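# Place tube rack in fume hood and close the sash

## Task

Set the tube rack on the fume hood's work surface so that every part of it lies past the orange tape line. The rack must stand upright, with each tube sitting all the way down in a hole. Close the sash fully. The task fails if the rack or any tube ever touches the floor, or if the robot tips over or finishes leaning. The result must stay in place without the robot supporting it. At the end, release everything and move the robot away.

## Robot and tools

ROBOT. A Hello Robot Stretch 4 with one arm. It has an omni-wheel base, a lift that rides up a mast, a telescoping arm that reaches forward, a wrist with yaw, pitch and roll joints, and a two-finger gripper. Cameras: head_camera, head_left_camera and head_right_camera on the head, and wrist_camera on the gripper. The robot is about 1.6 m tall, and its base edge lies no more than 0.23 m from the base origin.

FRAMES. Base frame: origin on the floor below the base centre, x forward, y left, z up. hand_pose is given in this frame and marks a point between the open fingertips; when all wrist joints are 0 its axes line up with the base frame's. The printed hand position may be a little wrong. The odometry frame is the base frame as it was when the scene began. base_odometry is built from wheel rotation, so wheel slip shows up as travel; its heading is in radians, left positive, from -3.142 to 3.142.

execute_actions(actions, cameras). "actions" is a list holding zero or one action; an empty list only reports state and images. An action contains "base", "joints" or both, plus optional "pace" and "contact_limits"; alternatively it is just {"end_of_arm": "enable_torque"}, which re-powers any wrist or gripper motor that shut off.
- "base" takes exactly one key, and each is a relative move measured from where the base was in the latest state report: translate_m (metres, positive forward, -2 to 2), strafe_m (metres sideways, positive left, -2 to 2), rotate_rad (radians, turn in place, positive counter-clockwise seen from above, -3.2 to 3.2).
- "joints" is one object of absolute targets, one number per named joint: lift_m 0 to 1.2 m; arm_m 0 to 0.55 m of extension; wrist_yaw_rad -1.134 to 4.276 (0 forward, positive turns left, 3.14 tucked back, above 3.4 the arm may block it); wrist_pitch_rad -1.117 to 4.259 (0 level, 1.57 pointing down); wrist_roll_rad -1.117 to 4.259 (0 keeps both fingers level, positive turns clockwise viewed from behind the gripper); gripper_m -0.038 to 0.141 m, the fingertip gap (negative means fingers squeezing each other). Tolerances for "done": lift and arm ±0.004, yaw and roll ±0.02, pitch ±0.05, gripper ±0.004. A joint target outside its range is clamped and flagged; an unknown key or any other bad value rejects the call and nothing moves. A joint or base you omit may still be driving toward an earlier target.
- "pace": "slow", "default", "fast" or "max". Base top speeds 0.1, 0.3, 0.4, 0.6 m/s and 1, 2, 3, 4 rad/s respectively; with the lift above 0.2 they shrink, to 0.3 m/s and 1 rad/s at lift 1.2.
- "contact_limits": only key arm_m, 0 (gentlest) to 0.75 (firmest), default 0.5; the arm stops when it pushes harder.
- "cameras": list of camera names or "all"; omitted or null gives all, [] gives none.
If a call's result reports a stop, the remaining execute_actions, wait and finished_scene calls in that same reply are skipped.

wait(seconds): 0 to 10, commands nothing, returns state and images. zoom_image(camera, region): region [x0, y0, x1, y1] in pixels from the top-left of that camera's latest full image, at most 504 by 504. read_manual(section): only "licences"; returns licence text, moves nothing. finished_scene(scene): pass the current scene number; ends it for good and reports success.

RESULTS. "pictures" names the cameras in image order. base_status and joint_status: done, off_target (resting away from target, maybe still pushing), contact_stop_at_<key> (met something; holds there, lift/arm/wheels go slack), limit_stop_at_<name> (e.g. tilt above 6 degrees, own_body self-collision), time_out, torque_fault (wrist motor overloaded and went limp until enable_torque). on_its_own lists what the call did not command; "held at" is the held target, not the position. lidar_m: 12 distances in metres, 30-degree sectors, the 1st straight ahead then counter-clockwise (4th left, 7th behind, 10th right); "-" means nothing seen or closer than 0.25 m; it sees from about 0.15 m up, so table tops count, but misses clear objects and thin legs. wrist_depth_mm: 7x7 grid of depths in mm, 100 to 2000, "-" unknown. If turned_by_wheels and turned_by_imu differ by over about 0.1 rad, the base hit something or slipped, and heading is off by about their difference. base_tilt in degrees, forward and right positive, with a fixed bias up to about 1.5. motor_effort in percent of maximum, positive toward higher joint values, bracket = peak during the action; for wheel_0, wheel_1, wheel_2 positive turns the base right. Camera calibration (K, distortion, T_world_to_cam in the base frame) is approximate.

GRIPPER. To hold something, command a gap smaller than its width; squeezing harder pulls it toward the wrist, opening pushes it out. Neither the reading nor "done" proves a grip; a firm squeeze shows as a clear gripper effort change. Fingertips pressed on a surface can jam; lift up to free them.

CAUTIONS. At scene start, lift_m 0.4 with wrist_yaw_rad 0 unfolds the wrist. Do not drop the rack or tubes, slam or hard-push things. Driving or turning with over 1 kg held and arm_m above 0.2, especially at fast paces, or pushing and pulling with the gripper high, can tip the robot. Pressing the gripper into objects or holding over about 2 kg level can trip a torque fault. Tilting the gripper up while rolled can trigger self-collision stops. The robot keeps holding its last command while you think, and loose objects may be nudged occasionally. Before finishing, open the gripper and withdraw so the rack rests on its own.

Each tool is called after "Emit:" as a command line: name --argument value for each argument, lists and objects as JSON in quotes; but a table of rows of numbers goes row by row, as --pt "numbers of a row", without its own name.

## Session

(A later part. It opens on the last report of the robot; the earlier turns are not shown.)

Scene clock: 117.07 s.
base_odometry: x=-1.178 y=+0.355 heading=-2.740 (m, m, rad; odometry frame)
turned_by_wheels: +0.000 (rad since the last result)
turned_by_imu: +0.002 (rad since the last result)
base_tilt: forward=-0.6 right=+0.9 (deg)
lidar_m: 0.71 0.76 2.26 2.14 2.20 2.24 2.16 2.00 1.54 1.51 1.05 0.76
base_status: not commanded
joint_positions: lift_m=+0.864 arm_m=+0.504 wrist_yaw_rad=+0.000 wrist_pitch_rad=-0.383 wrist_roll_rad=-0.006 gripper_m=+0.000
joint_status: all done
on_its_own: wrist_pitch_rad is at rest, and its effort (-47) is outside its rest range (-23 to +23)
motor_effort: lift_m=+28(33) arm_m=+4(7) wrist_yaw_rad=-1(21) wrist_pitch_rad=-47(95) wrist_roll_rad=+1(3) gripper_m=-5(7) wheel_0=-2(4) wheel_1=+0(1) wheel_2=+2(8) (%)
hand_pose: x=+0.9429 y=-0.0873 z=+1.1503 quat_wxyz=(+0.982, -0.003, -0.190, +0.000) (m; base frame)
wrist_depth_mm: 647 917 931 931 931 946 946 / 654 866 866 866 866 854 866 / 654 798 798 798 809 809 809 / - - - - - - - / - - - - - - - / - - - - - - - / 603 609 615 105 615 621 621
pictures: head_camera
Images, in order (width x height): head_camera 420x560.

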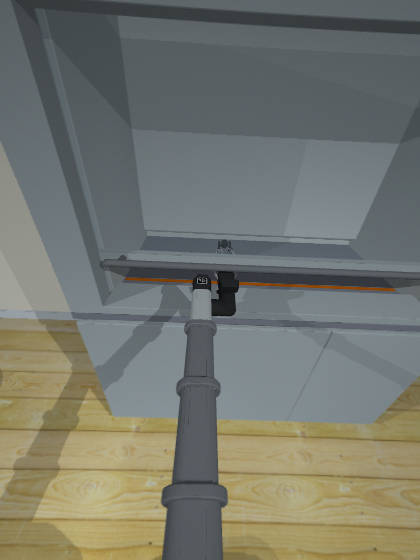

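Emit:
execute_actions --actions '[{"joints":{"lift_m":0.915,"wrist_pitch_rad":0.05,"arm_m":0.512},"pace":"slow"}]' --cameras '[]'

Emit:
execute_actions --actions '[{"joints":{"wrist_pitch_rad":-0.4},"pace":"slow"}]' --cameras '[]'

Emit:
execute_actions --actions '[{"joints":{"lift_m":0.965,"wrist_pitch_rad":0.05},"pace":"slow"}]' --cameras '[]'

Emit:
execute_actions --actions '[{"joints":{"wrist_pitch_rad":-0.4},"pace":"slow"}]' --cameras '[]'

Emit:
execute_actions --actions '[{"joints":{"lift_m":0.95,"wrist_pitch_rad":0.05}}]' --cameras '[]'

Emit:
execute_actions --actions '[{"joints":{"arm_m":0.0}}]' --cameras '["wrist_camera"]'

Emit:
execute_actions --actions '[{"base":{"rotate_rad":1.75},"joints":{"gripper_m":0.14}}]' --cameras '[]'

Emit:
execute_actions --actions '[{"base":{"translate_m":1.2}}]' --cameras '["head_camera","wrist_camera"]'

Scene clock: 128.83 s.
base_odometry: x=-1.178 y=+0.355 heading=-2.740 (m, m, rad; odometry frame)
turned_by_wheels: +0.000 (rad since the last result)
turned_by_imu: -0.002 (rad since the last result)
base_tilt: forward=-0.8 right=+0.8 (deg)
lidar_m: 0.73 0.77 2.26 2.14 2.19 2.22 2.17 1.98 1.51 1.51 1.03 0.75
base_status: not commanded
joint_positions: lift_m=+0.915 arm_m=+0.511 wrist_yaw_rad=+0.000 wrist_pitch_rad=+0.052 wrist_roll_rad=-0.006 gripper_m=+0.000
joint_status: all done
motor_effort: lift_m=+22(31) arm_m=+8(9) wrist_yaw_rad=+1(4) wrist_pitch_rad=-4(42) wrist_roll_rad=+0(1) gripper_m=-5(5) wheel_0=-2(2) wheel_1=+0(0) wheel_2=-1(2) (%)
hand_pose: x=+0.9697 y=-0.0875 z=+1.0780 quat_wxyz=(+1.000, -0.003, +0.026, +0.000) (m; base frame)
wrist_depth_mm: 647 647 647 640 647 654 647 / 640 647 647 654 647 647 654 / 647 647 654 647 647 640 647 / - - 647 647 647 647 647 / - - - - - - - / - - - - - - - / - - - - - - -
pictures: none
No camera images: the call's "cameras" was empty. Leave "cameras" out to get every camera's image.

Scene clock: 130.27 s.
base_odometry: x=-1.178 y=+0.355 heading=-2.740 (m, m, rad; odometry frame)
turned_by_wheels: +0.000 (rad since the last result)
turned_by_imu: +0.004 (rad since the last result)
base_tilt: forward=-0.6 right=+0.9 (deg)
lidar_m: 0.71 0.77 2.30 2.14 2.21 2.28 2.15 1.99 1.51 1.50 1.04 0.76
base_status: not commanded
joint_positions: lift_m=+0.914 arm_m=+0.511 wrist_yaw_rad=+0.002 wrist_pitch_rad=-0.378 wrist_roll_rad=-0.007 gripper_m=+0.000
joint_status: all done
on_its_own: wrist_pitch_rad is at rest, and its effort (-62) is outside its rest range (-23 to +23)
motor_effort: lift_m=+28(34) arm_m=+3(7) wrist_yaw_rad=-5(24) wrist_pitch_rad=-62(93) wrist_roll_rad=+2(3) gripper_m=-6(2) wheel_0=-1(3) wheel_1=-1(3) wheel_2=+2(9) (%)
hand_pose: x=+0.9507 y=-0.0868 z=+1.1990 quat_wxyz=(+0.982, -0.003, -0.188, +0.000) (m; base frame)
wrist_depth_mm: 647 904 904 931 917 917 917 / 647 854 854 842 854 842 842 / 647 788 798 798 809 798 788 / - - - - - - - / - - - - - - - / - - - - - - - / 603 603 603 - 603 603 615
pictures: none
No camera images: the call's "cameras" was empty. Leave "cameras" out to get every camera's image.

Scene clock: 131.57 s.
base_odometry: x=-1.178 y=+0.355 heading=-2.740 (m, m, rad; odometry frame)
turned_by_wheels: +0.000 (rad since the last result)
turned_by_imu: -0.001 (rad since the last result)
base_tilt: forward=-0.7 right=+0.7 (deg)
lidar_m: 0.73 0.75 2.32 2.12 2.21 2.26 2.16 1.97 1.53 1.47 1.02 0.75
base_status: not commanded
joint_positions: lift_m=+0.965 arm_m=+0.511 wrist_yaw_rad=+0.000 wrist_pitch_rad=+0.053 wrist_roll_rad=-0.006 gripper_m=+0.000
joint_status: all done
motor_effort: lift_m=+23(30) arm_m=+3(3) wrist_yaw_rad=+2(4) wrist_pitch_rad=-8(57) wrist_roll_rad=+1(2) gripper_m=-6(2) wheel_0=-2(2) wheel_1=-2(2) wheel_2=+0(2) (%)
hand_pose: x=+0.9704 y=-0.0875 z=+1.1276 quat_wxyz=(+1.000, -0.003, +0.027, +0.000) (m; base frame)
wrist_depth_mm: 634 647 647 647 647 647 647 / 634 654 654 647 647 654 647 / 640 647 647 647 654 647 654 / 634 640 647 647 647 640 647 / - - - - - - - / - - - - - - - / - - - - - - -
pictures: none
No camera images: the call's "cameras" was empty. Leave "cameras" out to get every camera's image.

Scene clock: 133.00 s.
base_odometry: x=-1.178 y=+0.355 heading=-2.740 (m, m, rad; odometry frame)
turned_by_wheels: +0.000 (rad since the last result)
turned_by_imu: +0.004 (rad since the last result)
base_tilt: forward=-0.4 right=+0.8 (deg)
lidar_m: 0.71 0.78 2.27 2.12 2.19 2.22 2.15 1.98 1.52 1.49 1.03 0.77
base_status: not commanded
joint_positions: lift_m=+0.964 arm_m=+0.511 wrist_yaw_rad=+0.002 wrist_pitch_rad=-0.377 wrist_roll_rad=-0.007 gripper_m=+0.000
joint_status: all done
on_its_own: wrist_pitch_rad is at rest, and its effort (-65) is outside its rest range (-23 to +23)
motor_effort: lift_m=+28(35) arm_m=+3(3) wrist_yaw_rad=-5(27) wrist_pitch_rad=-65(90) wrist_roll_rad=+1(3) gripper_m=-5(4) wheel_0=-2(4) wheel_1=-2(4) wheel_2=+2(10) (%)
hand_pose: x=+0.9508 y=-0.0869 z=+1.2487 quat_wxyz=(+0.982, -0.003, -0.187, +0.000) (m; base frame)
wrist_depth_mm: 640 904 904 904 904 917 904 / 647 842 842 842 842 842 842 / 640 778 788 788 778 778 798 / - - - - - - - / - - - - - - - / - - - - - - - / 603 603 603 - 603 597 609
pictures: none
No camera images: the call's "cameras" was empty. Leave "cameras" out to get every camera's image.

Scene clock: 133.80 s.
base_odometry: x=-1.178 y=+0.355 heading=-2.740 (m, m, rad; odometry frame)
turned_by_wheels: +0.000 (rad since the last result)
turned_by_imu: +0.000 (rad since the last result)
base_tilt: forward=-0.6 right=+0.6 (deg)
lidar_m: 0.72 0.77 2.32 2.14 2.21 2.26 2.17 1.99 1.54 1.48 1.01 0.75
base_status: not commanded
joint_positions: lift_m=+0.950 arm_m=+0.511 wrist_yaw_rad=+0.000 wrist_pitch_rad=+0.052 wrist_roll_rad=-0.006 gripper_m=+0.000
joint_status: all done
motor_effort: lift_m=+16(26) arm_m=+3(3) wrist_yaw_rad=+1(2) wrist_pitch_rad=-4(57) wrist_roll_rad=+1(2) gripper_m=-4(5) wheel_0=-1(1) wheel_1=-2(2) wheel_2=+0(2) (%)
hand_pose: x=+0.9705 y=-0.0874 z=+1.1134 quat_wxyz=(+1.000, -0.003, +0.026, +0.000) (m; base frame)
wrist_depth_mm: - - - - - - - / - - - - - - - / 627 647 647 647 654 647 647 / 627 647 647 647 647 647 647 / 640 647 654 647 647 647 647 / 640 699 647 206 647 647 640 / 569 569 504 190 172 585 585
pictures: none
No camera images: the call's "cameras" was empty. Leave "cameras" out to get every camera's image.

Scene clock: 136.37 s.
base_odometry: x=-1.178 y=+0.355 heading=-2.740 (m, m, rad; odometry frame)
turned_by_wheels: +0.000 (rad since the last result)
turned_by_imu: -0.001 (rad since the last result)
base_tilt: forward=-0.8 right=+0.8 (deg)
lidar_m: 0.72 0.77 2.33 2.15 2.19 2.24 2.17 2.01 1.52 1.50 1.05 0.75
base_status: not commanded
joint_positions: lift_m=+0.950 arm_m=+0.001 wrist_yaw_rad=+0.000 wrist_pitch_rad=+0.052 wrist_roll_rad=-0.006 gripper_m=+0.000
joint_status: all done
motor_effort: lift_m=+16(16) arm_m=-7(8) wrist_yaw_rad=+1(0) wrist_pitch_rad=-5(6) wrist_roll_rad=+1(1) gripper_m=-5(2) wheel_0=-1(2) wheel_1=-2(2) wheel_2=-1(0) (%)
hand_pose: x=+0.4603 y=-0.0875 z=+1.1133 quat_wxyz=(+1.000, -0.003, +0.026, +0.000) (m; base frame)
wrist_depth_mm: 647 976 1182 1160 1160 1182 1160 / 640 960 1182 1182 1182 1182 1182 / 615 917 1160 1182 1182 1182 1182 / 627 904 1205 1182 1160 1160 1138 / 654 976 1182 1160 1182 1182 1182 / 621 854 854 206 891 904 904 / 512 512 512 190 172 512 521
pictures: wrist_camera
camera_calibration (this result's frames):
wrist_camera: T_world_to_cam=[[-0.0421518, -0.998939, 0.0185573, -0.0964332], [-0.00581144, -0.0183283, -0.999815, 1.18028], [0.999094, -0.0422519, -0.0050327, -0.230699], [0, 0, 0, 1]] pos_world=[0.233284, -0.0844457, 1.18069]
Images, in order (width x height): wrist_camera 616x392.

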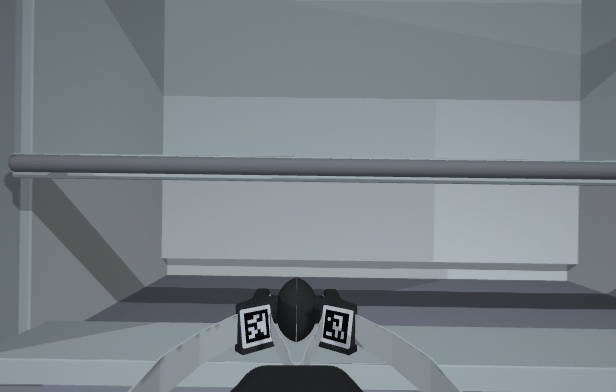

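Scene clock: 138.73 s.
base_odometry: x=-1.178 y=+0.355 heading=-0.990 (m, m, rad; odometry frame)
turned_by_wheels: +1.750 (rad since the last result)
turned_by_imu: +1.735 (rad since the last result)
base_tilt: forward=-0.9 right=+0.6 (deg)
lidar_m: 2.14 2.32 2.14 2.13 1.73 1.51 1.87 0.91 0.73 0.73 0.82 2.88
base_status: done
joint_positions: lift_m=+0.950 arm_m=+0.001 wrist_yaw_rad=+0.000 wrist_pitch_rad=+0.052 wrist_roll_rad=-0.006 gripper_m=+0.140
joint_status: all done
motor_effort: lift_m=+17(17) arm_m=-7(7) wrist_yaw_rad=+0(1) wrist_pitch_rad=-6(5) wrist_roll_rad=+0(1) gripper_m=-1(4) wheel_0=+0(8) wheel_1=-1(6) wheel_2=+0(6) (%)
hand_pose: x=+0.4603 y=-0.0874 z=+1.1133 quat_wxyz=(+1.000, -0.003, +0.026, +0.000) (m; base frame)
wrist_depth_mm: - - - - - - - / - - - - - - - / - - - - - - - / - - - - - - - / - - - - - - - / - 212 - - - - - / - - - 154 - - -
pictures: none
No camera images: the call's "cameras" was empty. Leave "cameras" out to get every camera's image.

Scene clock: 144.23 s.
base_odometry: x=-0.519 y=-0.648 heading=-0.989 (m, m, rad; odometry frame)
turned_by_wheels: +0.000 (rad since the last result)
turned_by_imu: -0.003 (rad since the last result)
base_tilt: forward=-0.7 right=+0.7 (deg)
lidar_m: 0.93 1.01 1.66 1.89 2.18 2.66 2.26 1.20 1.23 1.80 2.04 1.70
base_status: done
joint_positions: lift_m=+0.950 arm_m=+0.001 wrist_yaw_rad=+0.000 wrist_pitch_rad=+0.052 wrist_roll_rad=-0.006 gripper_m=+0.140
joint_status: not commanded
motor_effort: lift_m=+17(17) arm_m=-8(7) wrist_yaw_rad=+0(0) wrist_pitch_rad=-5(6) wrist_roll_rad=+1(1) gripper_m=-2(1) wheel_0=+3(8) wheel_1=+2(6) wheel_2=+1(11) (%)
hand_pose: x=+0.4603 y=-0.0874 z=+1.1132 quat_wxyz=(+1.000, -0.003, +0.026, +0.000) (m; base frame)
wrist_depth_mm: 1464 1430 1499 1537 1430 1397 1336 / 1808 1661 1618 1537 1464 1397 1336 / 1618 1618 1537 1464 1499 1430 1336 / 1808 1661 1618 1499 1430 1397 1336 / 1756 1661 1576 1499 1464 1397 1336 / 878 212 904 1499 1464 1366 1366 / 1756 768 741 154 1430 1366 1366
pictures: head_camera, wrist_camera
camera_calibration (this result's frames):
wrist_camera: T_world_to_cam=[[-0.0419731, -0.998946, 0.0185567, -0.0964626], [-0.00580758, -0.0183288, -0.999815, 1.18018], [0.999102, -0.0420731, -0.00503214, -0.23067], [0, 0, 0, 1]] pos_world=[0.233268, -0.0844348, 1.18059]
Images, in order (width x height): head_camera 420x560, wrist_camera 616x392.

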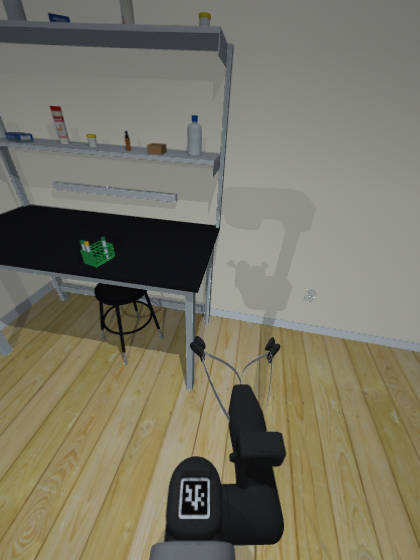

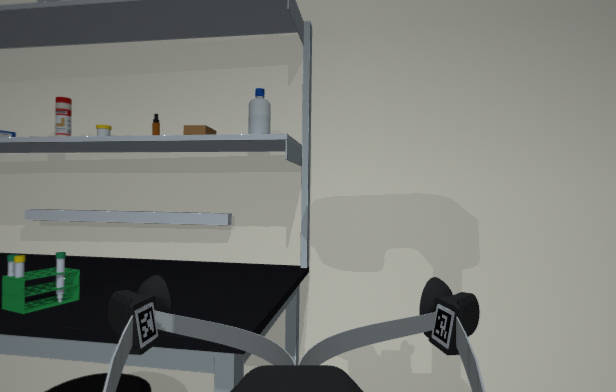

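Emit:
execute_actions --actions '[{"base":{"strafe_m":1.15},"joints":{"wrist_pitch_rad":0.3}}]' --cameras '[]'

Emit:
execute_actions --actions '[{"base":{"rotate_rad":-0.45}}]' --cameras '[]'

Emit:
execute_actions --actions '[{"base":{"translate_m":0.4},"joints":{"arm_m":0.15}}]' --cameras '["head_camera","wrist_camera"]'

Scene clock: 156.40 s.
base_odometry: x=+0.442 y=-0.016 heading=-0.989 (m, m, rad; odometry frame)
turned_by_wheels: +0.000 (rad since the last result)
turned_by_imu: +0.001 (rad since the last result)
base_tilt: forward=-0.5 right=+0.6 (deg)
lidar_m: 1.10 0.97 0.77 0.78 0.91 1.44 2.36 2.52 2.14 2.95 1.36 1.10
base_status: done
joint_positions: lift_m=+0.950 arm_m=+0.001 wrist_yaw_rad=+0.000 wrist_pitch_rad=+0.302 wrist_roll_rad=-0.006 gripper_m=+0.140
joint_status: all done
motor_effort: lift_m=+18(18) arm_m=-8(7) wrist_yaw_rad=+1(1) wrist_pitch_rad=-5(4) wrist_roll_rad=+1(0) gripper_m=+0(1) wheel_0=-1(12) wheel_1=-1(9) wheel_2=+1(2) (%)
hand_pose: x=+0.4476 y=-0.0874 z=+1.0425 quat_wxyz=(+0.989, -0.003, +0.150, +0.000) (m; base frame)
wrist_depth_mm: 946 1281 1576 1618 1499 1499 1397 / 976 1308 1708 1661 1661 1537 1464 / 976 1336 1808 1708 1661 1576 1537 / 976 1229 1025 1042 1060 960 1078 / 991 1255 1921 1921 1756 1708 878 / 1008 212 1921 1983 1281 1255 1661 / 1008 1205 1661 153 1661 1661 1708
pictures: none
No camera images: the call's "cameras" was empty. Leave "cameras" out to get every camera's image.

Scene clock: 157.70 s.
base_odometry: x=+0.442 y=-0.017 heading=-1.439 (m, m, rad; odometry frame)
turned_by_wheels: -0.450 (rad since the last result)
turned_by_imu: -0.446 (rad since the last result)
base_tilt: forward=-0.8 right=+0.7 (deg)
lidar_m: 1.10 1.11 0.90 0.77 0.81 0.96 1.67 2.37 2.40 2.14 2.97 1.31
base_status: done
joint_positions: lift_m=+0.950 arm_m=+0.001 wrist_yaw_rad=+0.000 wrist_pitch_rad=+0.302 wrist_roll_rad=-0.006 gripper_m=+0.140
joint_status: not commanded
motor_effort: lift_m=+18(18) arm_m=-7(7) wrist_yaw_rad=+1(1) wrist_pitch_rad=-5(4) wrist_roll_rad=+0(0) gripper_m=-4(3) wheel_0=+1(8) wheel_1=+1(5) wheel_2=+3(5) (%)
hand_pose: x=+0.4476 y=-0.0874 z=+1.0425 quat_wxyz=(+0.989, -0.003, +0.150, +0.000) (m; base frame)
wrist_depth_mm: 1430 1499 1576 1661 1756 1921 1983 / 1499 1576 1661 1756 1863 - - / 1499 1618 1708 1808 1921 - - / 976 991 1008 1042 1160 - - / 1537 1756 1808 1983 - - - / 1708 213 1366 1983 1983 - - / 1618 1708 1708 154 1708 1708 1808
pictures: none
No camera images: the call's "cameras" was empty. Leave "cameras" out to get every camera's image.

Scene clock: 160.53 s.
base_odometry: x=+0.495 y=-0.413 heading=-1.439 (m, m, rad; odometry frame)
turned_by_wheels: +0.000 (rad since the last result)
turned_by_imu: -0.001 (rad since the last result)
base_tilt: forward=-0.6 right=+0.7 (deg)
lidar_m: 0.71 0.72 0.84 0.86 0.87 1.05 1.86 2.76 2.29 2.17 2.86 0.85
base_status: done
joint_positions: lift_m=+0.950 arm_m=+0.149 wrist_yaw_rad=+0.000 wrist_pitch_rad=+0.302 wrist_roll_rad=-0.006 gripper_m=+0.140
joint_status: all done
motor_effort: lift_m=+18(18) arm_m=+7(8) wrist_yaw_rad=+1(1) wrist_pitch_rad=-5(4) wrist_roll_rad=+1(1) gripper_m=+2(1) wheel_0=+3(8) wheel_1=+1(6) wheel_2=+0(12) (%)
hand_pose: x=+0.5950 y=-0.0874 z=+1.0425 quat_wxyz=(+0.989, -0.003, +0.150, +0.001) (m; base frame)
wrist_depth_mm: 991 1042 1078 1060 1042 1308 1397 / 1025 1078 1138 1205 1281 1336 1464 / 1042 1098 1160 1281 1308 1430 1576 / 960 991 1008 1025 1042 1464 1576 / 627 634 634 521 654 661 668 / 459 213 469 473 473 530 627 / 379 404 466 154 1576 1661 691
pictures: head_camera, wrist_camera
camera_calibration (this result's frames):
wrist_camera: T_world_to_cam=[[-0.0360266, -0.998949, 0.0283544, -0.10323], [-0.252751, -0.0183423, -0.967357, 1.22333], [0.96686, -0.0420171, -0.251825, -0.0891997], [0, 0, 0, 1]] pos_world=[0.391723, -0.0844307, 1.16386]
Images, in order (width x height): head_camera 420x560, wrist_camera 616x392.

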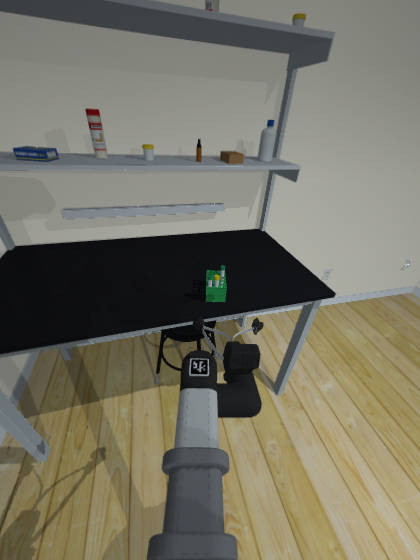

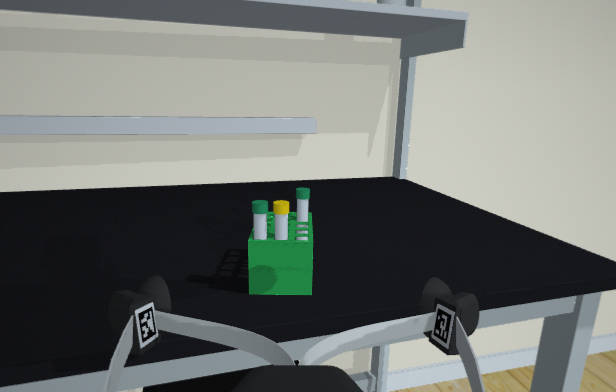

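Emit:
execute_actions --actions '[{"base":{"strafe_m":0.018},"joints":{"wrist_pitch_rad":0.15,"lift_m":0.825,"arm_m":0.33}}]' --cameras '["wrist_camera"]'

Emit:
execute_actions --actions '[{"joints":{"arm_m":0.49},"pace":"slow"}]' --cameras '["wrist_camera"]'

Emit:
execute_actions --actions '[{"joints":{"gripper_m":0.03}}]' --cameras '[]'

Emit:
execute_actions --actions '[{"joints":{"lift_m":0.91},"pace":"slow"}]' --cameras '["head_camera","wrist_camera"]'

Scene clock: 170.53 s.
base_odometry: x=+0.512 y=-0.411 heading=-1.439 (m, m, rad; odometry frame)
turned_by_wheels: +0.000 (rad since the last result)
turned_by_imu: -0.002 (rad since the last result)
base_tilt: forward=-0.8 right=+0.7 (deg)
lidar_m: 0.71 0.70 0.84 0.85 0.83 1.03 1.84 2.77 2.33 2.20 2.86 0.85
base_status: done
joint_positions: lift_m=+0.825 arm_m=+0.329 wrist_yaw_rad=+0.000 wrist_pitch_rad=+0.152 wrist_roll_rad=-0.006 gripper_m=+0.140
joint_status: all done
motor_effort: lift_m=+16(15) arm_m=+7(8) wrist_yaw_rad=+1(1) wrist_pitch_rad=-6(9) wrist_roll_rad=+0(1) gripper_m=+0(1) wheel_0=-2(8) wheel_1=+1(8) wheel_2=+0(1) (%)
hand_pose: x=+0.7848 y=-0.0874 z=+0.9597 quat_wxyz=(+0.997, -0.003, +0.076, +0.000) (m; base frame)
wrist_depth_mm: 866 904 917 904 891 891 1255 / 891 946 991 1042 1078 1205 1281 / 891 931 1008 1042 1118 1205 1308 / 904 946 991 1060 1138 1229 1336 / 525 530 484 285 564 574 580 / 336 212 319 287 322 327 355 / 246 235 236 154 253 265 287
pictures: wrist_camera
camera_calibration (this result's frames):
wrist_camera: T_world_to_cam=[[-0.0397835, -0.998952, 0.0226399, -0.0855944], [-0.10548, -0.0183326, -0.994252, 1.10144], [0.993625, -0.0419429, -0.10464, -0.45572], [0, 0, 0, 1]] pos_world=[0.56559, -0.0844267, 1.04936]
Images, in order (width x height): wrist_camera 616x392.

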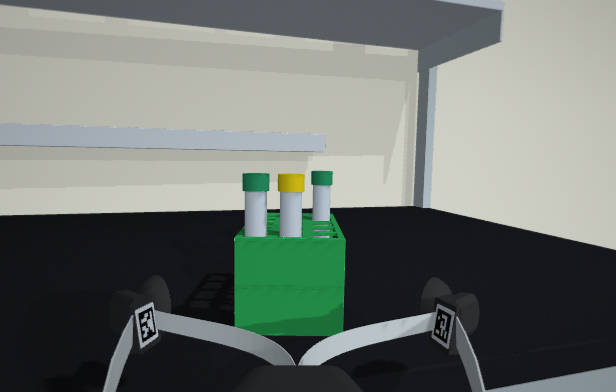

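Scene clock: 173.40 s.
base_odometry: x=+0.512 y=-0.411 heading=-1.439 (m, m, rad; odometry frame)
turned_by_wheels: +0.000 (rad since the last result)
turned_by_imu: -0.001 (rad since the last result)
base_tilt: forward=-0.8 right=+0.8 (deg)
lidar_m: 0.72 0.70 0.85 0.84 0.86 1.02 1.84 2.75 2.34 2.18 2.87 0.82
base_status: not commanded
joint_positions: lift_m=+0.825 arm_m=+0.489 wrist_yaw_rad=+0.000 wrist_pitch_rad=+0.152 wrist_roll_rad=-0.006 gripper_m=+0.140
joint_status: all done
motor_effort: lift_m=+16(16) arm_m=+7(9) wrist_yaw_rad=+1(0) wrist_pitch_rad=-6(5) wrist_roll_rad=+1(1) gripper_m=+2(1) wheel_0=-2(2) wheel_1=+1(1) wheel_2=+0(0) (%)
hand_pose: x=+0.9447 y=-0.0874 z=+0.9597 quat_wxyz=(+0.997, -0.003, +0.076, +0.000) (m; base frame)
wrist_depth_mm: 750 788 820 854 917 798 1060 / 741 798 831 904 946 1025 1098 / 750 788 831 904 976 1042 1098 / 778 820 842 252 960 1042 1118 / 525 530 278 224 559 569 580 / 334 211 181 178 201 327 355 / 245 235 184 154 240 242 256
pictures: wrist_camera
camera_calibration (this result's frames):
wrist_camera: T_world_to_cam=[[-0.0399362, -0.998946, 0.02264, -0.0791295], [-0.105483, -0.0183166, -0.994252, 1.11832], [0.993619, -0.0420947, -0.10464, -0.614672], [0, 0, 0, 1]] pos_world=[0.725552, -0.0844368, 1.04936]
Images, in order (width x height): wrist_camera 616x392.

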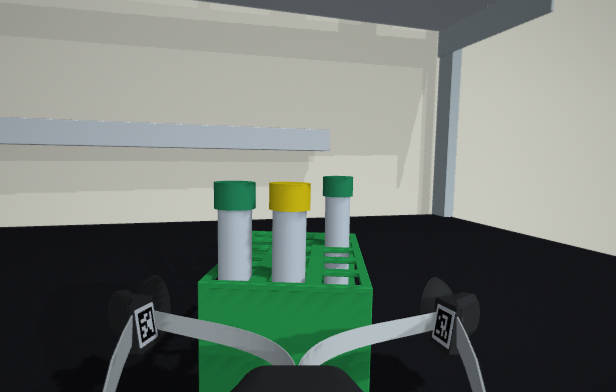

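Scene clock: 175.50 s.
base_odometry: x=+0.512 y=-0.411 heading=-1.439 (m, m, rad; odometry frame)
turned_by_wheels: +0.000 (rad since the last result)
turned_by_imu: -0.001 (rad since the last result)
base_tilt: forward=-0.6 right=+0.7 (deg)
lidar_m: 0.72 0.71 0.85 0.86 0.87 1.04 1.85 2.76 2.36 2.22 2.88 0.83
base_status: not commanded
joint_positions: lift_m=+0.825 arm_m=+0.489 wrist_yaw_rad=+0.000 wrist_pitch_rad=+0.152 wrist_roll_rad=-0.006 gripper_m=+0.031
joint_status: all done
motor_effort: lift_m=+16(16) arm_m=+7(7) wrist_yaw_rad=+1(1) wrist_pitch_rad=-4(6) wrist_roll_rad=+1(0) gripper_m=-20(26) wheel_0=-2(2) wheel_1=+1(1) wheel_2=+0(0) (%)
hand_pose: x=+0.9448 y=-0.0874 z=+0.9598 quat_wxyz=(+0.997, -0.003, +0.076, +0.000) (m; base frame)
wrist_depth_mm: 750 778 820 866 904 798 1060 / 750 798 842 891 946 991 1078 / 750 788 831 891 960 1025 1098 / 768 809 842 247 960 1042 1098 / 525 535 439 195 559 580 585 / 336 338 175 174 188 355 355 / 246 224 177 176 229 230 257
pictures: none
No camera images: the call's "cameras" was empty. Leave "cameras" out to get every camera's image.

Scene clock: 177.10 s.
base_odometry: x=+0.512 y=-0.411 heading=-1.439 (m, m, rad; odometry frame)
turned_by_wheels: +0.000 (rad since the last result)
turned_by_imu: -0.001 (rad since the last result)
base_tilt: forward=-0.6 right=+0.7 (deg)
lidar_m: 0.72 0.71 0.85 0.84 0.84 1.06 1.85 2.78 2.33 2.16 2.87 0.84
base_status: not commanded
joint_positions: lift_m=+0.910 arm_m=+0.489 wrist_yaw_rad=+0.000 wrist_pitch_rad=+0.153 wrist_roll_rad=-0.006 gripper_m=+0.031
joint_status: all done
motor_effort: lift_m=+22(22) arm_m=+7(7) wrist_yaw_rad=+0(0) wrist_pitch_rad=-8(7) wrist_roll_rad=+2(1) gripper_m=-22(21) wheel_0=-2(2) wheel_1=+1(1) wheel_2=+0(0) (%)
hand_pose: x=+0.9447 y=-0.0874 z=+1.0439 quat_wxyz=(+0.997, -0.003, +0.077, +0.000) (m; base frame)
wrist_depth_mm: 676 668 661 654 647 640 1060 / 750 798 842 891 946 904 1078 / 759 798 842 891 946 1025 1118 / 750 798 750 244 976 1042 1118 / 768 820 707 195 891 1042 1138 / 544 544 175 174 188 569 569 / 397 362 178 176 370 368 415
pictures: head_camera, wrist_camera
camera_calibration (this result's frames):
wrist_camera: T_world_to_cam=[[-0.0399131, -0.998946, 0.0226805, -0.0811008], [-0.106493, -0.0183166, -0.994145, 1.20287], [0.993512, -0.0420947, -0.10565, -0.604681], [0, 0, 0, 1]] pos_world=[0.725618, -0.0844368, 1.13378]
Images, in order (width x height): head_camera 420x560, wrist_camera 616x392.

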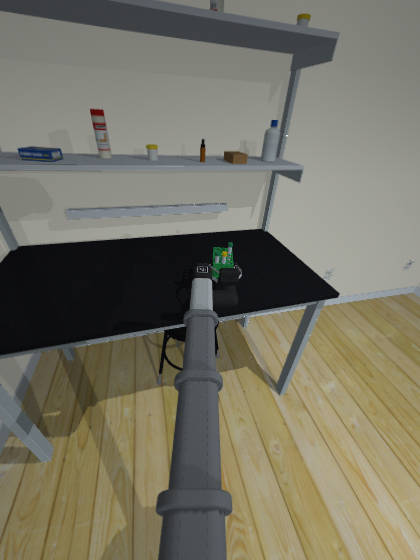

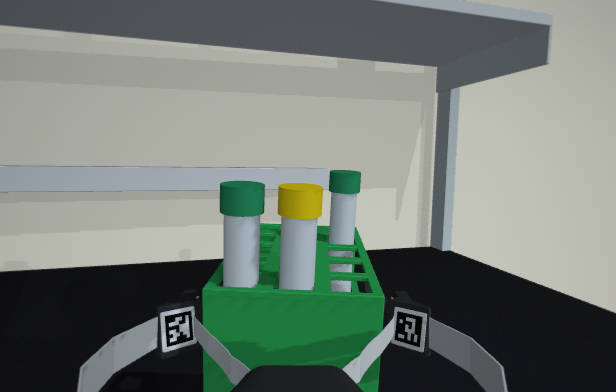

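Emit:
execute_actions --actions '[{"joints":{"arm_m":0.0},"pace":"slow"}]' --cameras '[]'

Emit:
execute_actions --actions '[{"base":{"rotate_rad":-1.30},"pace":"slow"}]' --cameras '[]'

Emit:
execute_actions --actions '[{"base":{"strafe_m":-1.36},"joints":{"lift_m":0.89}}]' --cameras '[]'

Emit:
execute_actions --actions '[{"base":{"translate_m":1.3}}]' --cameras '["head_camera","wrist_camera"]'

Scene clock: 193.37 s.
base_odometry: x=+0.512 y=-0.411 heading=-1.439 (m, m, rad; odometry frame)
turned_by_wheels: +0.000 (rad since the last result)
turned_by_imu: -0.004 (rad since the last result)
base_tilt: forward=-0.6 right=+0.6 (deg)
lidar_m: 0.49 0.69 0.84 0.85 0.87 1.03 1.79 2.76 2.32 2.19 2.86 0.85
base_status: not commanded
joint_positions: lift_m=+0.910 arm_m=+0.001 wrist_yaw_rad=+0.000 wrist_pitch_rad=+0.153 wrist_roll_rad=-0.006 gripper_m=+0.031
joint_status: all done
motor_effort: lift_m=+22(22) arm_m=-7(9) wrist_yaw_rad=+0(1) wrist_pitch_rad=-9(8) wrist_roll_rad=+1(1) gripper_m=-23(25) wheel_0=-2(2) wheel_1=+1(1) wheel_2=+0(0) (%)
hand_pose: x=+0.4573 y=-0.0874 z=+1.0439 quat_wxyz=(+0.997, -0.003, +0.077, +0.000) (m; base frame)
wrist_depth_mm: 1160 1205 1281 1336 1430 1537 1661 / 1160 1229 1182 1336 1308 1576 1661 / 1182 1281 1336 1397 1499 1618 1708 / 1205 1281 1205 244 1499 1576 1756 / 854 878 715 196 917 917 1756 / 544 549 175 173 188 691 1756 / 504 484 178 176 1397 798 1921
pictures: none
No camera images: the call's "cameras" was empty. Leave "cameras" out to get every camera's image.

Scene clock: 195.97 s.
base_odometry: x=+0.512 y=-0.411 heading=-2.738 (m, m, rad; odometry frame)
turned_by_wheels: -1.299 (rad since the last result)
turned_by_imu: -1.290 (rad since the last result)
base_tilt: forward=-0.6 right=+0.7 (deg)
lidar_m: 0.51 1.04 0.74 0.72 0.77 0.85 0.85 0.89 1.32 2.76 2.81 2.20
base_status: done
joint_positions: lift_m=+0.910 arm_m=+0.001 wrist_yaw_rad=+0.000 wrist_pitch_rad=+0.153 wrist_roll_rad=-0.006 gripper_m=+0.031
joint_status: not commanded
motor_effort: lift_m=+22(22) arm_m=-7(7) wrist_yaw_rad=+1(1) wrist_pitch_rad=-9(8) wrist_roll_rad=+0(1) gripper_m=-22(24) wheel_0=+3(4) wheel_1=+2(4) wheel_2=+1(6) (%)
hand_pose: x=+0.4573 y=-0.0874 z=+1.0439 quat_wxyz=(+0.997, -0.003, +0.077, +0.000) (m; base frame)
wrist_depth_mm: - - - - - 1756 1708 / - - - - - - - / - - - - - - - / - - - 244 - 1863 - / - - - 195 - 1863 1863 / - - 175 173 187 1921 1863 / - 1921 178 175 1983 1921 1921
pictures: none
No camera images: the call's "cameras" was empty. Leave "cameras" out to get every camera's image.

Scene clock: 201.83 s.
base_odometry: x=-0.022 y=+0.840 heading=-2.738 (m, m, rad; odometry frame)
turned_by_wheels: +0.000 (rad since the last result)
turned_by_imu: -0.008 (rad since the last result)
base_tilt: forward=-0.6 right=+0.7 (deg)
lidar_m: 0.50 2.96 2.19 2.08 1.30 0.91 0.85 0.91 1.32 1.38 1.54 2.08
base_status: done
joint_positions: lift_m=+0.890 arm_m=+0.001 wrist_yaw_rad=+0.000 wrist_pitch_rad=+0.153 wrist_roll_rad=-0.006 gripper_m=+0.031
joint_status: all done
motor_effort: lift_m=+17(21) arm_m=-7(7) wrist_yaw_rad=+0(0) wrist_pitch_rad=-9(8) wrist_roll_rad=+1(1) gripper_m=-21(22) wheel_0=+0(11) wheel_1=+0(11) wheel_2=+0(3) (%)
hand_pose: x=+0.4573 y=-0.0874 z=+1.0243 quat_wxyz=(+0.997, -0.003, +0.077, +0.000) (m; base frame)
wrist_depth_mm: - - 1756 1808 1808 1708 - / - - 1983 - - 1921 - / - - - - - 1863 - / - - 1808 244 1756 1808 - / - - 1808 195 1808 1808 - / - - 175 173 187 1808 - / - 1808 177 176 1863 1808 -
pictures: none
No camera images: the call's "cameras" was empty. Leave "cameras" out to get every camera's image.

Scene clock: 207.67 s.
base_odometry: x=-1.217 y=+0.330 heading=-2.738 (m, m, rad; odometry frame)
turned_by_wheels: +0.000 (rad since the last result)
turned_by_imu: -0.003 (rad since the last result)
base_tilt: forward=-0.7 right=+0.8 (deg)
lidar_m: 0.49 0.72 2.25 2.14 2.20 2.31 2.22 1.99 1.50 1.49 0.97 0.71
base_status: done
joint_positions: lift_m=+0.890 arm_m=+0.001 wrist_yaw_rad=+0.000 wrist_pitch_rad=+0.153 wrist_roll_rad=-0.006 gripper_m=+0.031
joint_status: not commanded
motor_effort: lift_m=+17(17) arm_m=-7(8) wrist_yaw_rad=+0(1) wrist_pitch_rad=-9(9) wrist_roll_rad=+1(0) gripper_m=-21(24) wheel_0=+2(6) wheel_1=+1(6) wheel_2=+0(8) (%)
hand_pose: x=+0.4573 y=-0.0874 z=+1.0243 quat_wxyz=(+0.997, -0.003, +0.077, +0.000) (m; base frame)
wrist_depth_mm: 640 960 1098 1060 1078 1078 1060 / 525 517 521 525 517 525 521 / 647 976 1098 1118 1118 1098 1098 / 647 960 1118 244 1118 1118 1118 / 591 621 504 196 778 798 820 / 473 473 175 173 187 469 469 / 488 477 178 175 480 480 480
pictures: head_camera, wrist_camera
camera_calibration (this result's frames):
wrist_camera: T_world_to_cam=[[-0.0398632, -0.998947, 0.0226904, -0.100129], [-0.106657, -0.0183247, -0.994127, 1.13151], [0.993496, -0.0420492, -0.105814, -0.122341], [0, 0, 0, 1]] pos_world=[0.238237, -0.0844336, 1.11419]
Images, in order (width x height): head_camera 420x560, wrist_camera 616x392.

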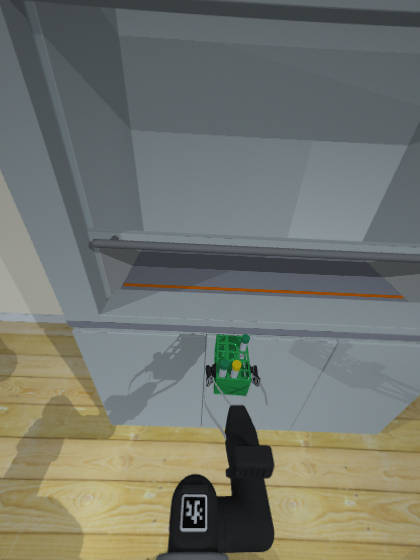

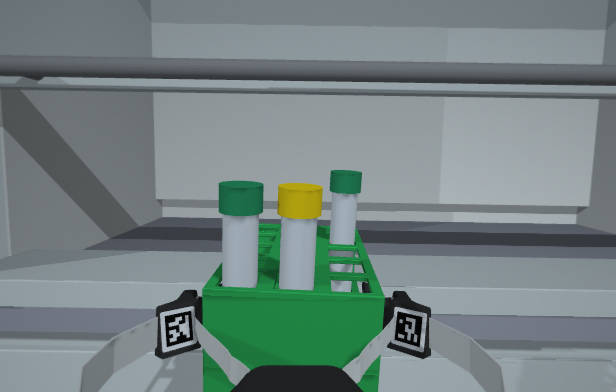

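Emit:
execute_actions --actions '[{"joints":{"lift_m":0.912}}]' --cameras '[]'

Emit:
execute_actions --actions '[{"base":{"translate_m":0.3},"joints":{"arm_m":0.14},"pace":"slow"}]' --cameras '[]'

Emit:
execute_actions --actions '[{"joints":{"lift_m":0.885},"pace":"slow"}]' --cameras '[]'

Emit:
execute_actions --actions '[{"joints":{"arm_m":0.32},"pace":"slow","contact_limits":{"arm_m":0.15}}]' --cameras '[]'

Emit:
execute_actions --actions '[{"joints":{"lift_m":0.85},"pace":"slow"}]' --cameras '["head_camera","wrist_camera"]'

Scene clock: 218.97 s.
base_odometry: x=-1.217 y=+0.330 heading=-2.738 (m, m, rad; odometry frame)
turned_by_wheels: +0.000 (rad since the last result)
turned_by_imu: -0.002 (rad since the last result)
base_tilt: forward=-0.6 right=+0.6 (deg)
lidar_m: 0.49 0.73 2.23 2.14 2.20 2.31 2.22 2.00 1.53 1.53 0.97 0.71
base_status: not commanded
joint_positions: lift_m=+0.912 arm_m=+0.001 wrist_yaw_rad=+0.000 wrist_pitch_rad=+0.153 wrist_roll_rad=-0.006 gripper_m=+0.031
joint_status: all done
motor_effort: lift_m=+22(24) arm_m=-7(7) wrist_yaw_rad=+0(1) wrist_pitch_rad=-9(9) wrist_roll_rad=+0(1) gripper_m=-21(23) wheel_0=+2(2) wheel_1=+1(1) wheel_2=+0(0) (%)
hand_pose: x=+0.4573 y=-0.0874 z=+1.0458 quat_wxyz=(+0.997, -0.003, +0.077, +0.000) (m; base frame)
wrist_depth_mm: 640 946 1060 1098 1078 1078 1060 / 585 539 525 525 521 525 521 / 647 976 1118 1098 1098 1098 1098 / 640 976 1118 243 1098 1118 1098 / 627 831 574 196 878 891 904 / 477 477 175 173 188 473 473 / 488 480 178 176 477 473 480
pictures: none
No camera images: the call's "cameras" was empty. Leave "cameras" out to get every camera's image.

Scene clock: 223.23 s.
base_odometry: x=-1.493 y=+0.212 heading=-2.738 (m, m, rad; odometry frame)
turned_by_wheels: +0.000 (rad since the last result)
turned_by_imu: -0.002 (rad since the last result)
base_tilt: forward=-0.9 right=+0.7 (deg)
lidar_m: 0.37 0.40 0.56 2.87 2.27 2.62 2.52 2.01 1.62 1.90 0.51 0.40
base_status: done
joint_positions: lift_m=+0.912 arm_m=+0.139 wrist_yaw_rad=+0.000 wrist_pitch_rad=+0.153 wrist_roll_rad=-0.006 gripper_m=+0.031
joint_status: all done
motor_effort: lift_m=+22(22) arm_m=+7(7) wrist_yaw_rad=+1(1) wrist_pitch_rad=-9(9) wrist_roll_rad=+0(1) gripper_m=-22(24) wheel_0=+4(5) wheel_1=+2(2) wheel_2=-2(3) (%)
hand_pose: x=+0.5947 y=-0.0874 z=+1.0458 quat_wxyz=(+0.997, -0.003, +0.077, +0.000) (m; base frame)
wrist_depth_mm: 634 647 647 647 647 640 640 / 634 654 654 654 654 654 654 / 640 661 661 661 668 661 654 / 634 676 676 243 668 668 676 / 640 732 683 195 676 707 715 / 517 525 175 174 187 544 549 / 382 347 178 176 353 357 399
pictures: none
No camera images: the call's "cameras" was empty. Leave "cameras" out to get every camera's image.

Scene clock: 224.27 s.
base_odometry: x=-1.493 y=+0.212 heading=-2.738 (m, m, rad; odometry frame)
turned_by_wheels: +0.000 (rad since the last result)
turned_by_imu: +0.000 (rad since the last result)
base_tilt: forward=-0.6 right=+0.7 (deg)
lidar_m: 0.37 0.40 0.54 2.87 2.25 2.62 2.53 2.02 1.64 1.87 0.54 0.40
base_status: not commanded
joint_positions: lift_m=+0.885 arm_m=+0.139 wrist_yaw_rad=+0.000 wrist_pitch_rad=+0.153 wrist_roll_rad=-0.006 gripper_m=+0.031
joint_status: all done
motor_effort: lift_m=+16(22) arm_m=+7(7) wrist_yaw_rad=+1(0) wrist_pitch_rad=-9(9) wrist_roll_rad=+1(1) gripper_m=-20(21) wheel_0=+4(4) wheel_1=+2(2) wheel_2=-2(2) (%)
hand_pose: x=+0.5947 y=-0.0874 z=+1.0193 quat_wxyz=(+0.997, -0.003, +0.077, +0.000) (m; base frame)
wrist_depth_mm: 627 647 647 640 640 647 640 / 634 661 647 647 654 654 654 / 634 668 661 668 661 661 661 / 640 683 668 244 676 676 668 / 609 723 591 196 732 683 691 / 455 459 175 173 188 477 480 / 334 303 178 176 309 310 349
pictures: none
No camera images: the call's "cameras" was empty. Leave "cameras" out to get every camera's image.

Scene clock: 227.37 s.
base_odometry: x=-1.493 y=+0.212 heading=-2.738 (m, m, rad; odometry frame)
turned_by_wheels: +0.000 (rad since the last result)
turned_by_imu: -0.001 (rad since the last result)
base_tilt: forward=-0.5 right=+0.7 (deg)
lidar_m: 0.37 0.40 0.55 2.87 2.26 2.64 2.51 2.03 1.61 1.86 0.54 0.38
base_status: not commanded
joint_positions: lift_m=+0.885 arm_m=+0.319 wrist_yaw_rad=+0.000 wrist_pitch_rad=+0.153 wrist_roll_rad=-0.006 gripper_m=+0.031
joint_status: all done
motor_effort: lift_m=+16(16) arm_m=+7(6) wrist_yaw_rad=+0(0) wrist_pitch_rad=-8(9) wrist_roll_rad=+0(1) gripper_m=-21(25) wheel_0=+4(4) wheel_1=+3(2) wheel_2=-2(2) (%)
contact_limits: arm_m 0.15
hand_pose: x=+0.7747 y=-0.0874 z=+1.0193 quat_wxyz=(+0.997, -0.003, +0.077, +0.000) (m; base frame)
wrist_depth_mm: 469 466 469 469 469 466 466 / 477 473 477 473 473 469 473 / 480 484 484 480 480 480 480 / 488 492 488 243 488 488 488 / 544 544 496 195 500 492 496 / 452 455 175 173 187 477 480 / 332 303 178 175 309 310 349
pictures: none
No camera images: the call's "cameras" was empty. Leave "cameras" out to get every camera's image.

Scene clock: 228.50 s.
base_odometry: x=-1.493 y=+0.212 heading=-2.738 (m, m, rad; odometry frame)
turned_by_wheels: +0.000 (rad since the last result)
turned_by_imu: +0.000 (rad since the last result)
base_tilt: forward=-0.7 right=+0.8 (deg)
lidar_m: 0.37 0.41 0.57 2.86 2.27 2.62 2.51 2.03 1.62 1.88 0.53 0.39
base_status: not commanded
joint_positions: lift_m=+0.850 arm_m=+0.319 wrist_yaw_rad=+0.000 wrist_pitch_rad=+0.153 wrist_roll_rad=-0.006 gripper_m=+0.031
joint_status: all done
motor_effort: lift_m=+16(17) arm_m=+7(7) wrist_yaw_rad=+1(1) wrist_pitch_rad=-8(9) wrist_roll_rad=+0(1) gripper_m=-20(22) wheel_0=+3(4) wheel_1=+2(2) wheel_2=-2(2) (%)
hand_pose: x=+0.7747 y=-0.0874 z=+0.9843 quat_wxyz=(+0.997, -0.003, +0.077, +0.000) (m; base frame)
wrist_depth_mm: 469 466 469 466 466 469 466 / 477 477 477 477 473 473 469 / 488 480 484 480 480 480 480 / 488 488 484 244 484 488 488 / 539 539 480 195 544 544 549 / 366 370 175 173 188 387 387 / 270 245 178 175 250 251 281
pictures: head_camera, wrist_camera
camera_calibration (this result's frames):
wrist_camera: T_world_to_cam=[[-0.0399144, -0.998945, 0.0226922, -0.0865483], [-0.106709, -0.0183189, -0.994122, 1.1257], [0.993489, -0.0421012, -0.105865, -0.441829], [0, 0, 0, 1]] pos_world=[0.55562, -0.0844371, 1.07427]
Images, in order (width x height): head_camera 420x560, wrist_camera 616x392.

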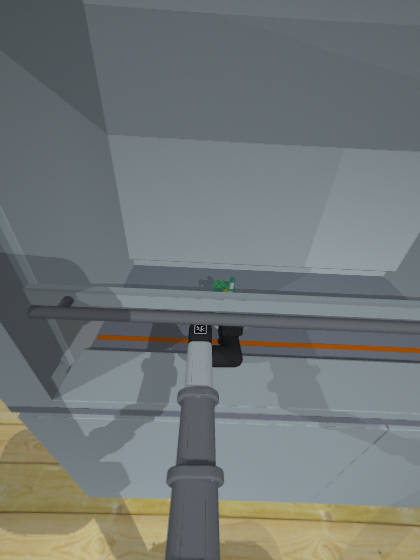

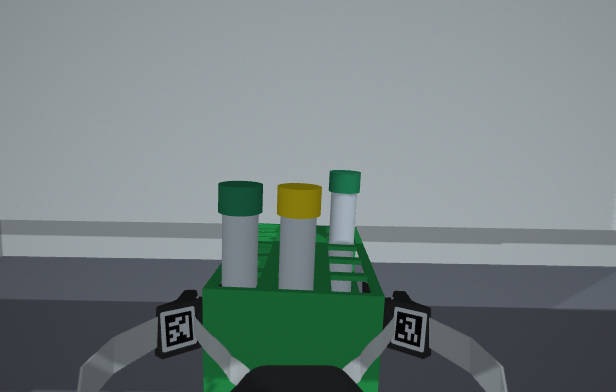

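Emit:
execute_actions --actions '[{"joints":{"lift_m":0.837},"pace":"slow"}]' --cameras '[]'

Emit:
execute_actions --actions '[{"joints":{"gripper_m":0.14}}]' --cameras '[]'

Emit:
execute_actions --actions '[{"joints":{"lift_m":0.89}}]' --cameras '[]'

Emit:
execute_actions --actions '[{"joints":{"arm_m":0.0}}]' --cameras '["wrist_camera"]'

Emit:
execute_actions --actions '[{"joints":{"wrist_yaw_rad":1.8,"gripper_m":0,"wrist_pitch_rad":0}}]' --cameras '[]'

Emit:
execute_actions --actions '[{"joints":{"lift_m":1.14}}]' --cameras '[]'

Emit:
execute_actions --actions '[{"joints":{"arm_m":0.17},"pace":"slow","contact_limits":{"arm_m":0.1}}]' --cameras '["head_camera"]'

Emit:
execute_actions --actions '[{"joints":{"lift_m":0.86},"pace":"slow"}]' --cameras '["head_camera"]'

Scene clock: 250.73 s.
base_odometry: x=-1.493 y=+0.212 heading=-2.738 (m, m, rad; odometry frame)
turned_by_wheels: +0.000 (rad since the last result)
turned_by_imu: -0.002 (rad since the last result)
base_tilt: forward=-0.7 right=+0.8 (deg)
lidar_m: 0.37 0.40 0.57 2.87 2.25 2.64 2.51 2.02 1.62 1.88 0.55 0.39
base_status: not commanded
joint_positions: lift_m=+0.837 arm_m=+0.319 wrist_yaw_rad=+0.000 wrist_pitch_rad=+0.153 wrist_roll_rad=-0.006 gripper_m=+0.031
joint_status: all done
motor_effort: lift_m=+15(16) arm_m=+8(7) wrist_yaw_rad=+0(0) wrist_pitch_rad=-6(9) wrist_roll_rad=+1(1) gripper_m=-22(21) wheel_0=+4(4) wheel_1=+2(3) wheel_2=-2(2) (%)
hand_pose: x=+0.7747 y=-0.0874 z=+0.9717 quat_wxyz=(+0.997, -0.003, +0.076, +0.000) (m; base frame)
wrist_depth_mm: 469 469 469 462 469 466 466 / 477 473 473 473 473 477 469 / 480 480 480 477 484 480 480 / 492 488 488 245 488 488 484 / 530 530 436 195 539 539 539 / 336 340 175 174 186 353 357 / 248 224 178 176 229 231 258
pictures: none
No camera images: the call's "cameras" was empty. Leave "cameras" out to get every camera's image.

Scene clock: 252.83 s.
base_odometry: x=-1.493 y=+0.212 heading=-2.738 (m, m, rad; odometry frame)
turned_by_wheels: +0.000 (rad since the last result)
turned_by_imu: -0.001 (rad since the last result)
base_tilt: forward=-0.6 right=+0.7 (deg)
lidar_m: 0.38 0.39 0.54 2.88 2.25 2.62 2.51 2.04 1.59 1.88 0.54 0.40
base_status: not commanded
joint_positions: lift_m=+0.837 arm_m=+0.319 wrist_yaw_rad=+0.000 wrist_pitch_rad=+0.153 wrist_roll_rad=-0.006 gripper_m=+0.140
joint_status: all done
motor_effort: lift_m=+16(16) arm_m=+7(8) wrist_yaw_rad=+0(0) wrist_pitch_rad=-7(8) wrist_roll_rad=+1(1) gripper_m=+1(23) wheel_0=+4(4) wheel_1=+2(2) wheel_2=-2(2) (%)
hand_pose: x=+0.7747 y=-0.0874 z=+0.9716 quat_wxyz=(+0.997, -0.003, +0.076, +0.000) (m; base frame)
wrist_depth_mm: 469 466 469 469 466 466 466 / 477 477 473 473 469 477 469 / 484 484 480 480 480 480 480 / 492 492 484 265 488 484 484 / 535 535 439 216 539 539 539 / 338 212 192 191 200 329 357 / 248 236 197 154 241 243 259
pictures: none
No camera images: the call's "cameras" was empty. Leave "cameras" out to get every camera's image.

Scene clock: 253.97 s.
base_odometry: x=-1.493 y=+0.212 heading=-2.738 (m, m, rad; odometry frame)
turned_by_wheels: +0.000 (rad since the last result)
turned_by_imu: +0.000 (rad since the last result)
base_tilt: forward=-0.5 right=+0.5 (deg)
lidar_m: 0.38 0.39 0.57 2.86 2.25 2.63 2.51 2.03 1.61 1.88 0.54 0.39
base_status: not commanded
joint_positions: lift_m=+0.890 arm_m=+0.319 wrist_yaw_rad=+0.000 wrist_pitch_rad=+0.153 wrist_roll_rad=-0.006 gripper_m=+0.140
joint_status: all done
motor_effort: lift_m=+22(22) arm_m=+7(7) wrist_yaw_rad=+1(1) wrist_pitch_rad=-5(7) wrist_roll_rad=+0(1) gripper_m=+2(1) wheel_0=+4(4) wheel_1=+2(2) wheel_2=-2(2) (%)
hand_pose: x=+0.7747 y=-0.0874 z=+1.0242 quat_wxyz=(+0.997, -0.003, +0.076, +0.000) (m; base frame)
wrist_depth_mm: 473 466 466 462 466 466 469 / 477 473 473 477 473 473 473 / 484 480 480 484 484 477 480 / 492 488 488 488 492 488 488 / 500 500 500 496 500 496 500 / 469 212 198 267 452 455 496 / 345 329 208 153 334 338 359
pictures: none
No camera images: the call's "cameras" was empty. Leave "cameras" out to get every camera's image.

Scene clock: 256.03 s.
base_odometry: x=-1.493 y=+0.212 heading=-2.738 (m, m, rad; odometry frame)
turned_by_wheels: +0.000 (rad since the last result)
turned_by_imu: -0.001 (rad since the last result)
base_tilt: forward=-0.6 right=+0.8 (deg)
lidar_m: 0.37 0.40 0.56 2.87 2.25 2.63 2.51 2.03 1.62 1.87 0.54 0.41
base_status: not commanded
joint_positions: lift_m=+0.890 arm_m=+0.001 wrist_yaw_rad=+0.000 wrist_pitch_rad=+0.152 wrist_roll_rad=-0.006 gripper_m=+0.140
joint_status: all done
motor_effort: lift_m=+22(22) arm_m=-7(7) wrist_yaw_rad=+1(0) wrist_pitch_rad=-5(6) wrist_roll_rad=+1(1) gripper_m=+1(0) wheel_0=+4(4) wheel_1=+2(2) wheel_2=-2(2) (%)
hand_pose: x=+0.4574 y=-0.0875 z=+1.0242 quat_wxyz=(+0.997, -0.003, +0.076, +0.000) (m; base frame)
wrist_depth_mm: 609 788 778 778 778 778 788 / 634 788 788 798 788 788 788 / 640 809 798 809 798 798 809 / 640 809 820 809 809 820 809 / 615 750 768 521 778 809 820 / 473 212 480 488 459 459 500 / 286 272 273 153 291 281 297
pictures: wrist_camera
camera_calibration (this result's frames):
wrist_camera: T_world_to_cam=[[-0.040095, -0.998939, 0.022648, -0.100034], [-0.10561, -0.0183025, -0.994239, 1.13107], [0.993599, -0.0422559, -0.104764, -0.123545], [0, 0, 0, 1]] pos_world=[0.238195, -0.0844473, 1.11388]
Images, in order (width x height): wrist_camera 616x392.

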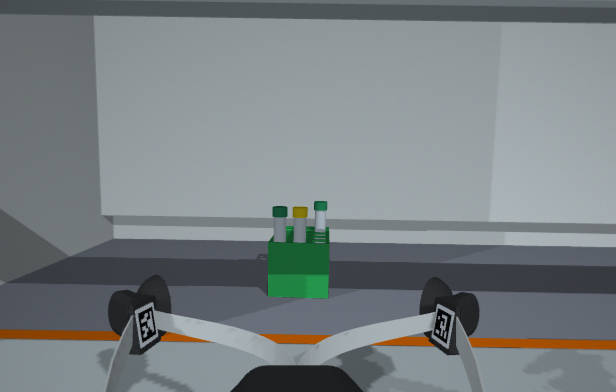

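Scene clock: 258.40 s.
base_odometry: x=-1.493 y=+0.212 heading=-2.738 (m, m, rad; odometry frame)
turned_by_wheels: +0.000 (rad since the last result)
turned_by_imu: -0.001 (rad since the last result)
base_tilt: forward=-0.8 right=+1.0 (deg)
lidar_m: 0.37 0.38 0.56 2.86 2.27 2.64 2.51 2.01 1.61 1.89 0.53 0.39
base_status: not commanded
joint_positions: lift_m=+0.890 arm_m=+0.001 wrist_yaw_rad=+1.800 wrist_pitch_rad=+0.002 wrist_roll_rad=-0.006 gripper_m=+0.000
joint_status: all done
motor_effort: lift_m=+22(22) arm_m=-7(7) wrist_yaw_rad=+2(9) wrist_pitch_rad=-5(9) wrist_roll_rad=+0(0) gripper_m=-6(10) wheel_0=+3(4) wheel_1=+2(2) wheel_2=-2(2) (%)
hand_pose: x=+0.1918 y=+0.3008 z=+1.0673 quat_wxyz=(+0.622, -0.003, -0.002, +0.783) (m; base frame)
wrist_depth_mm: - - - - - - 370 / - - - - - - 368 / - - - - - - - / - - - - - - - / - - - - - - - / - - - 207 - - - / - - - 190 173 - -
pictures: none
No camera images: the call's "cameras" was empty. Leave "cameras" out to get every camera's image.

Scene clock: 260.50 s.
base_odometry: x=-1.493 y=+0.212 heading=-2.738 (m, m, rad; odometry frame)
turned_by_wheels: +0.000 (rad since the last result)
turned_by_imu: -0.001 (rad since the last result)
base_tilt: forward=-0.7 right=+0.7 (deg)
lidar_m: 0.36 0.38 0.57 2.86 2.25 2.61 2.52 2.00 1.62 1.87 0.53 0.39
base_status: not commanded
joint_positions: lift_m=+1.140 arm_m=+0.001 wrist_yaw_rad=+1.800 wrist_pitch_rad=+0.002 wrist_roll_rad=-0.006 gripper_m=+0.000
joint_status: all done
motor_effort: lift_m=+21(23) arm_m=-7(7) wrist_yaw_rad=+1(2) wrist_pitch_rad=-6(6) wrist_roll_rad=+0(0) gripper_m=-5(8) wheel_0=+3(4) wheel_1=+2(2) wheel_2=-2(2) (%)
hand_pose: x=+0.1918 y=+0.3008 z=+1.3173 quat_wxyz=(+0.622, -0.003, -0.002, +0.783) (m; base frame)
wrist_depth_mm: - - - - - - 370 / - - - - - - 370 / - - - - - - - / - - - - - - - / - - - - - - - / - - - 206 - - - / - - - 189 173 - -
pictures: none
No camera images: the call's "cameras" was empty. Leave "cameras" out to get every camera's image.

Scene clock: 263.50 s.
base_odometry: x=-1.493 y=+0.212 heading=-2.738 (m, m, rad; odometry frame)
turned_by_wheels: +0.000 (rad since the last result)
turned_by_imu: -0.001 (rad since the last result)
base_tilt: forward=-0.8 right=+0.7 (deg)
lidar_m: 0.35 0.40 0.54 2.86 2.24 2.62 2.53 2.04 1.60 1.87 0.53 0.39
base_status: not commanded
joint_positions: lift_m=+1.140 arm_m=+0.169 wrist_yaw_rad=+1.800 wrist_pitch_rad=+0.002 wrist_roll_rad=-0.006 gripper_m=+0.000
joint_status: all done
motor_effort: lift_m=+21(22) arm_m=+8(7) wrist_yaw_rad=+1(2) wrist_pitch_rad=-6(6) wrist_roll_rad=+0(1) gripper_m=-8(5) wheel_0=+4(4) wheel_1=+2(3) wheel_2=-2(2) (%)
contact_limits: arm_m 0.1
hand_pose: x=+0.3592 y=+0.3008 z=+1.3173 quat_wxyz=(+0.622, -0.003, -0.002, +0.783) (m; base frame)
wrist_depth_mm: - - - - 283 278 253 / - - - - 281 274 252 / - - - - 278 273 250 / - - - - 278 272 249 / - - - - 273 268 248 / - - - 206 270 265 245 / - - - 190 173 263 244
pictures: head_camera
Images, in order (width x height): head_camera 420x560.

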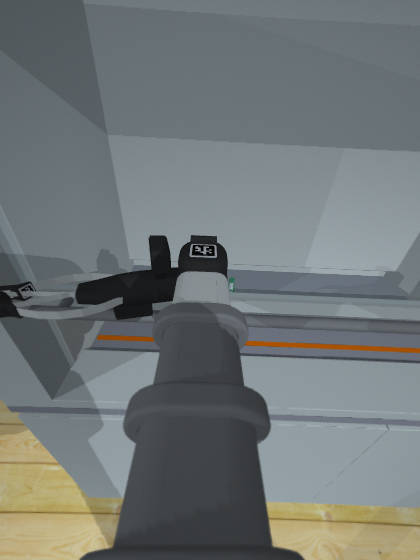

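Scene clock: 264.80 s.
base_odometry: x=-1.493 y=+0.212 heading=-2.738 (m, m, rad; odometry frame)
turned_by_wheels: +0.000 (rad since the last result)
turned_by_imu: +0.004 (rad since the last result)
base_tilt: forward=-0.7 right=+0.7 (deg)
lidar_m: 0.38 0.41 0.57 2.86 2.24 2.62 2.52 1.98 1.61 1.89 0.54 0.40
base_status: not commanded
joint_positions: lift_m=+1.088 arm_m=+0.169 wrist_yaw_rad=+1.805 wrist_pitch_rad=-0.002 wrist_roll_rad=-0.005 gripper_m=+0.000
joint_status: lift_m contact_stop (moved -0.052 of -0.280)
on_its_own: lift_m is slack since a contact_stop (your +0.860 is given up)
motor_effort: lift_m=+18(20) arm_m=+7(7) wrist_yaw_rad=-13(21) wrist_pitch_rad=+6(43) wrist_roll_rad=-4(9) gripper_m=-2(7) wheel_0=+5(5) wheel_1=+3(6) wheel_2=-3(5) (%)
hand_pose: x=+0.3577 y=+0.3009 z=+1.2665 quat_wxyz=(+0.620, -0.001, -0.002, +0.785) (m; base frame)
wrist_depth_mm: - - - - 281 271 250 / - - - - 278 268 248 / - - - - 274 266 246 / - - - - 272 264 244 / - - - - 270 262 242 / - - - 206 266 260 240 / - - - 190 173 255 237
pictures: head_camera
Images, in order (width x height): head_camera 420x560.

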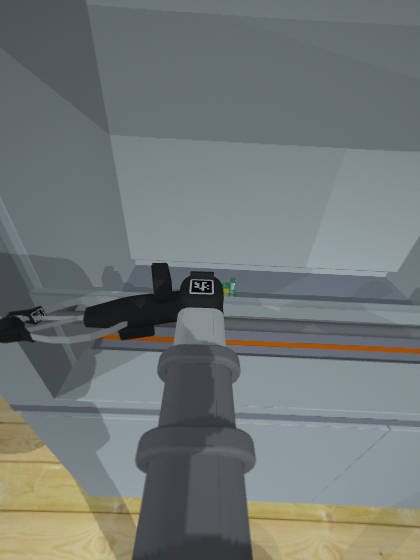

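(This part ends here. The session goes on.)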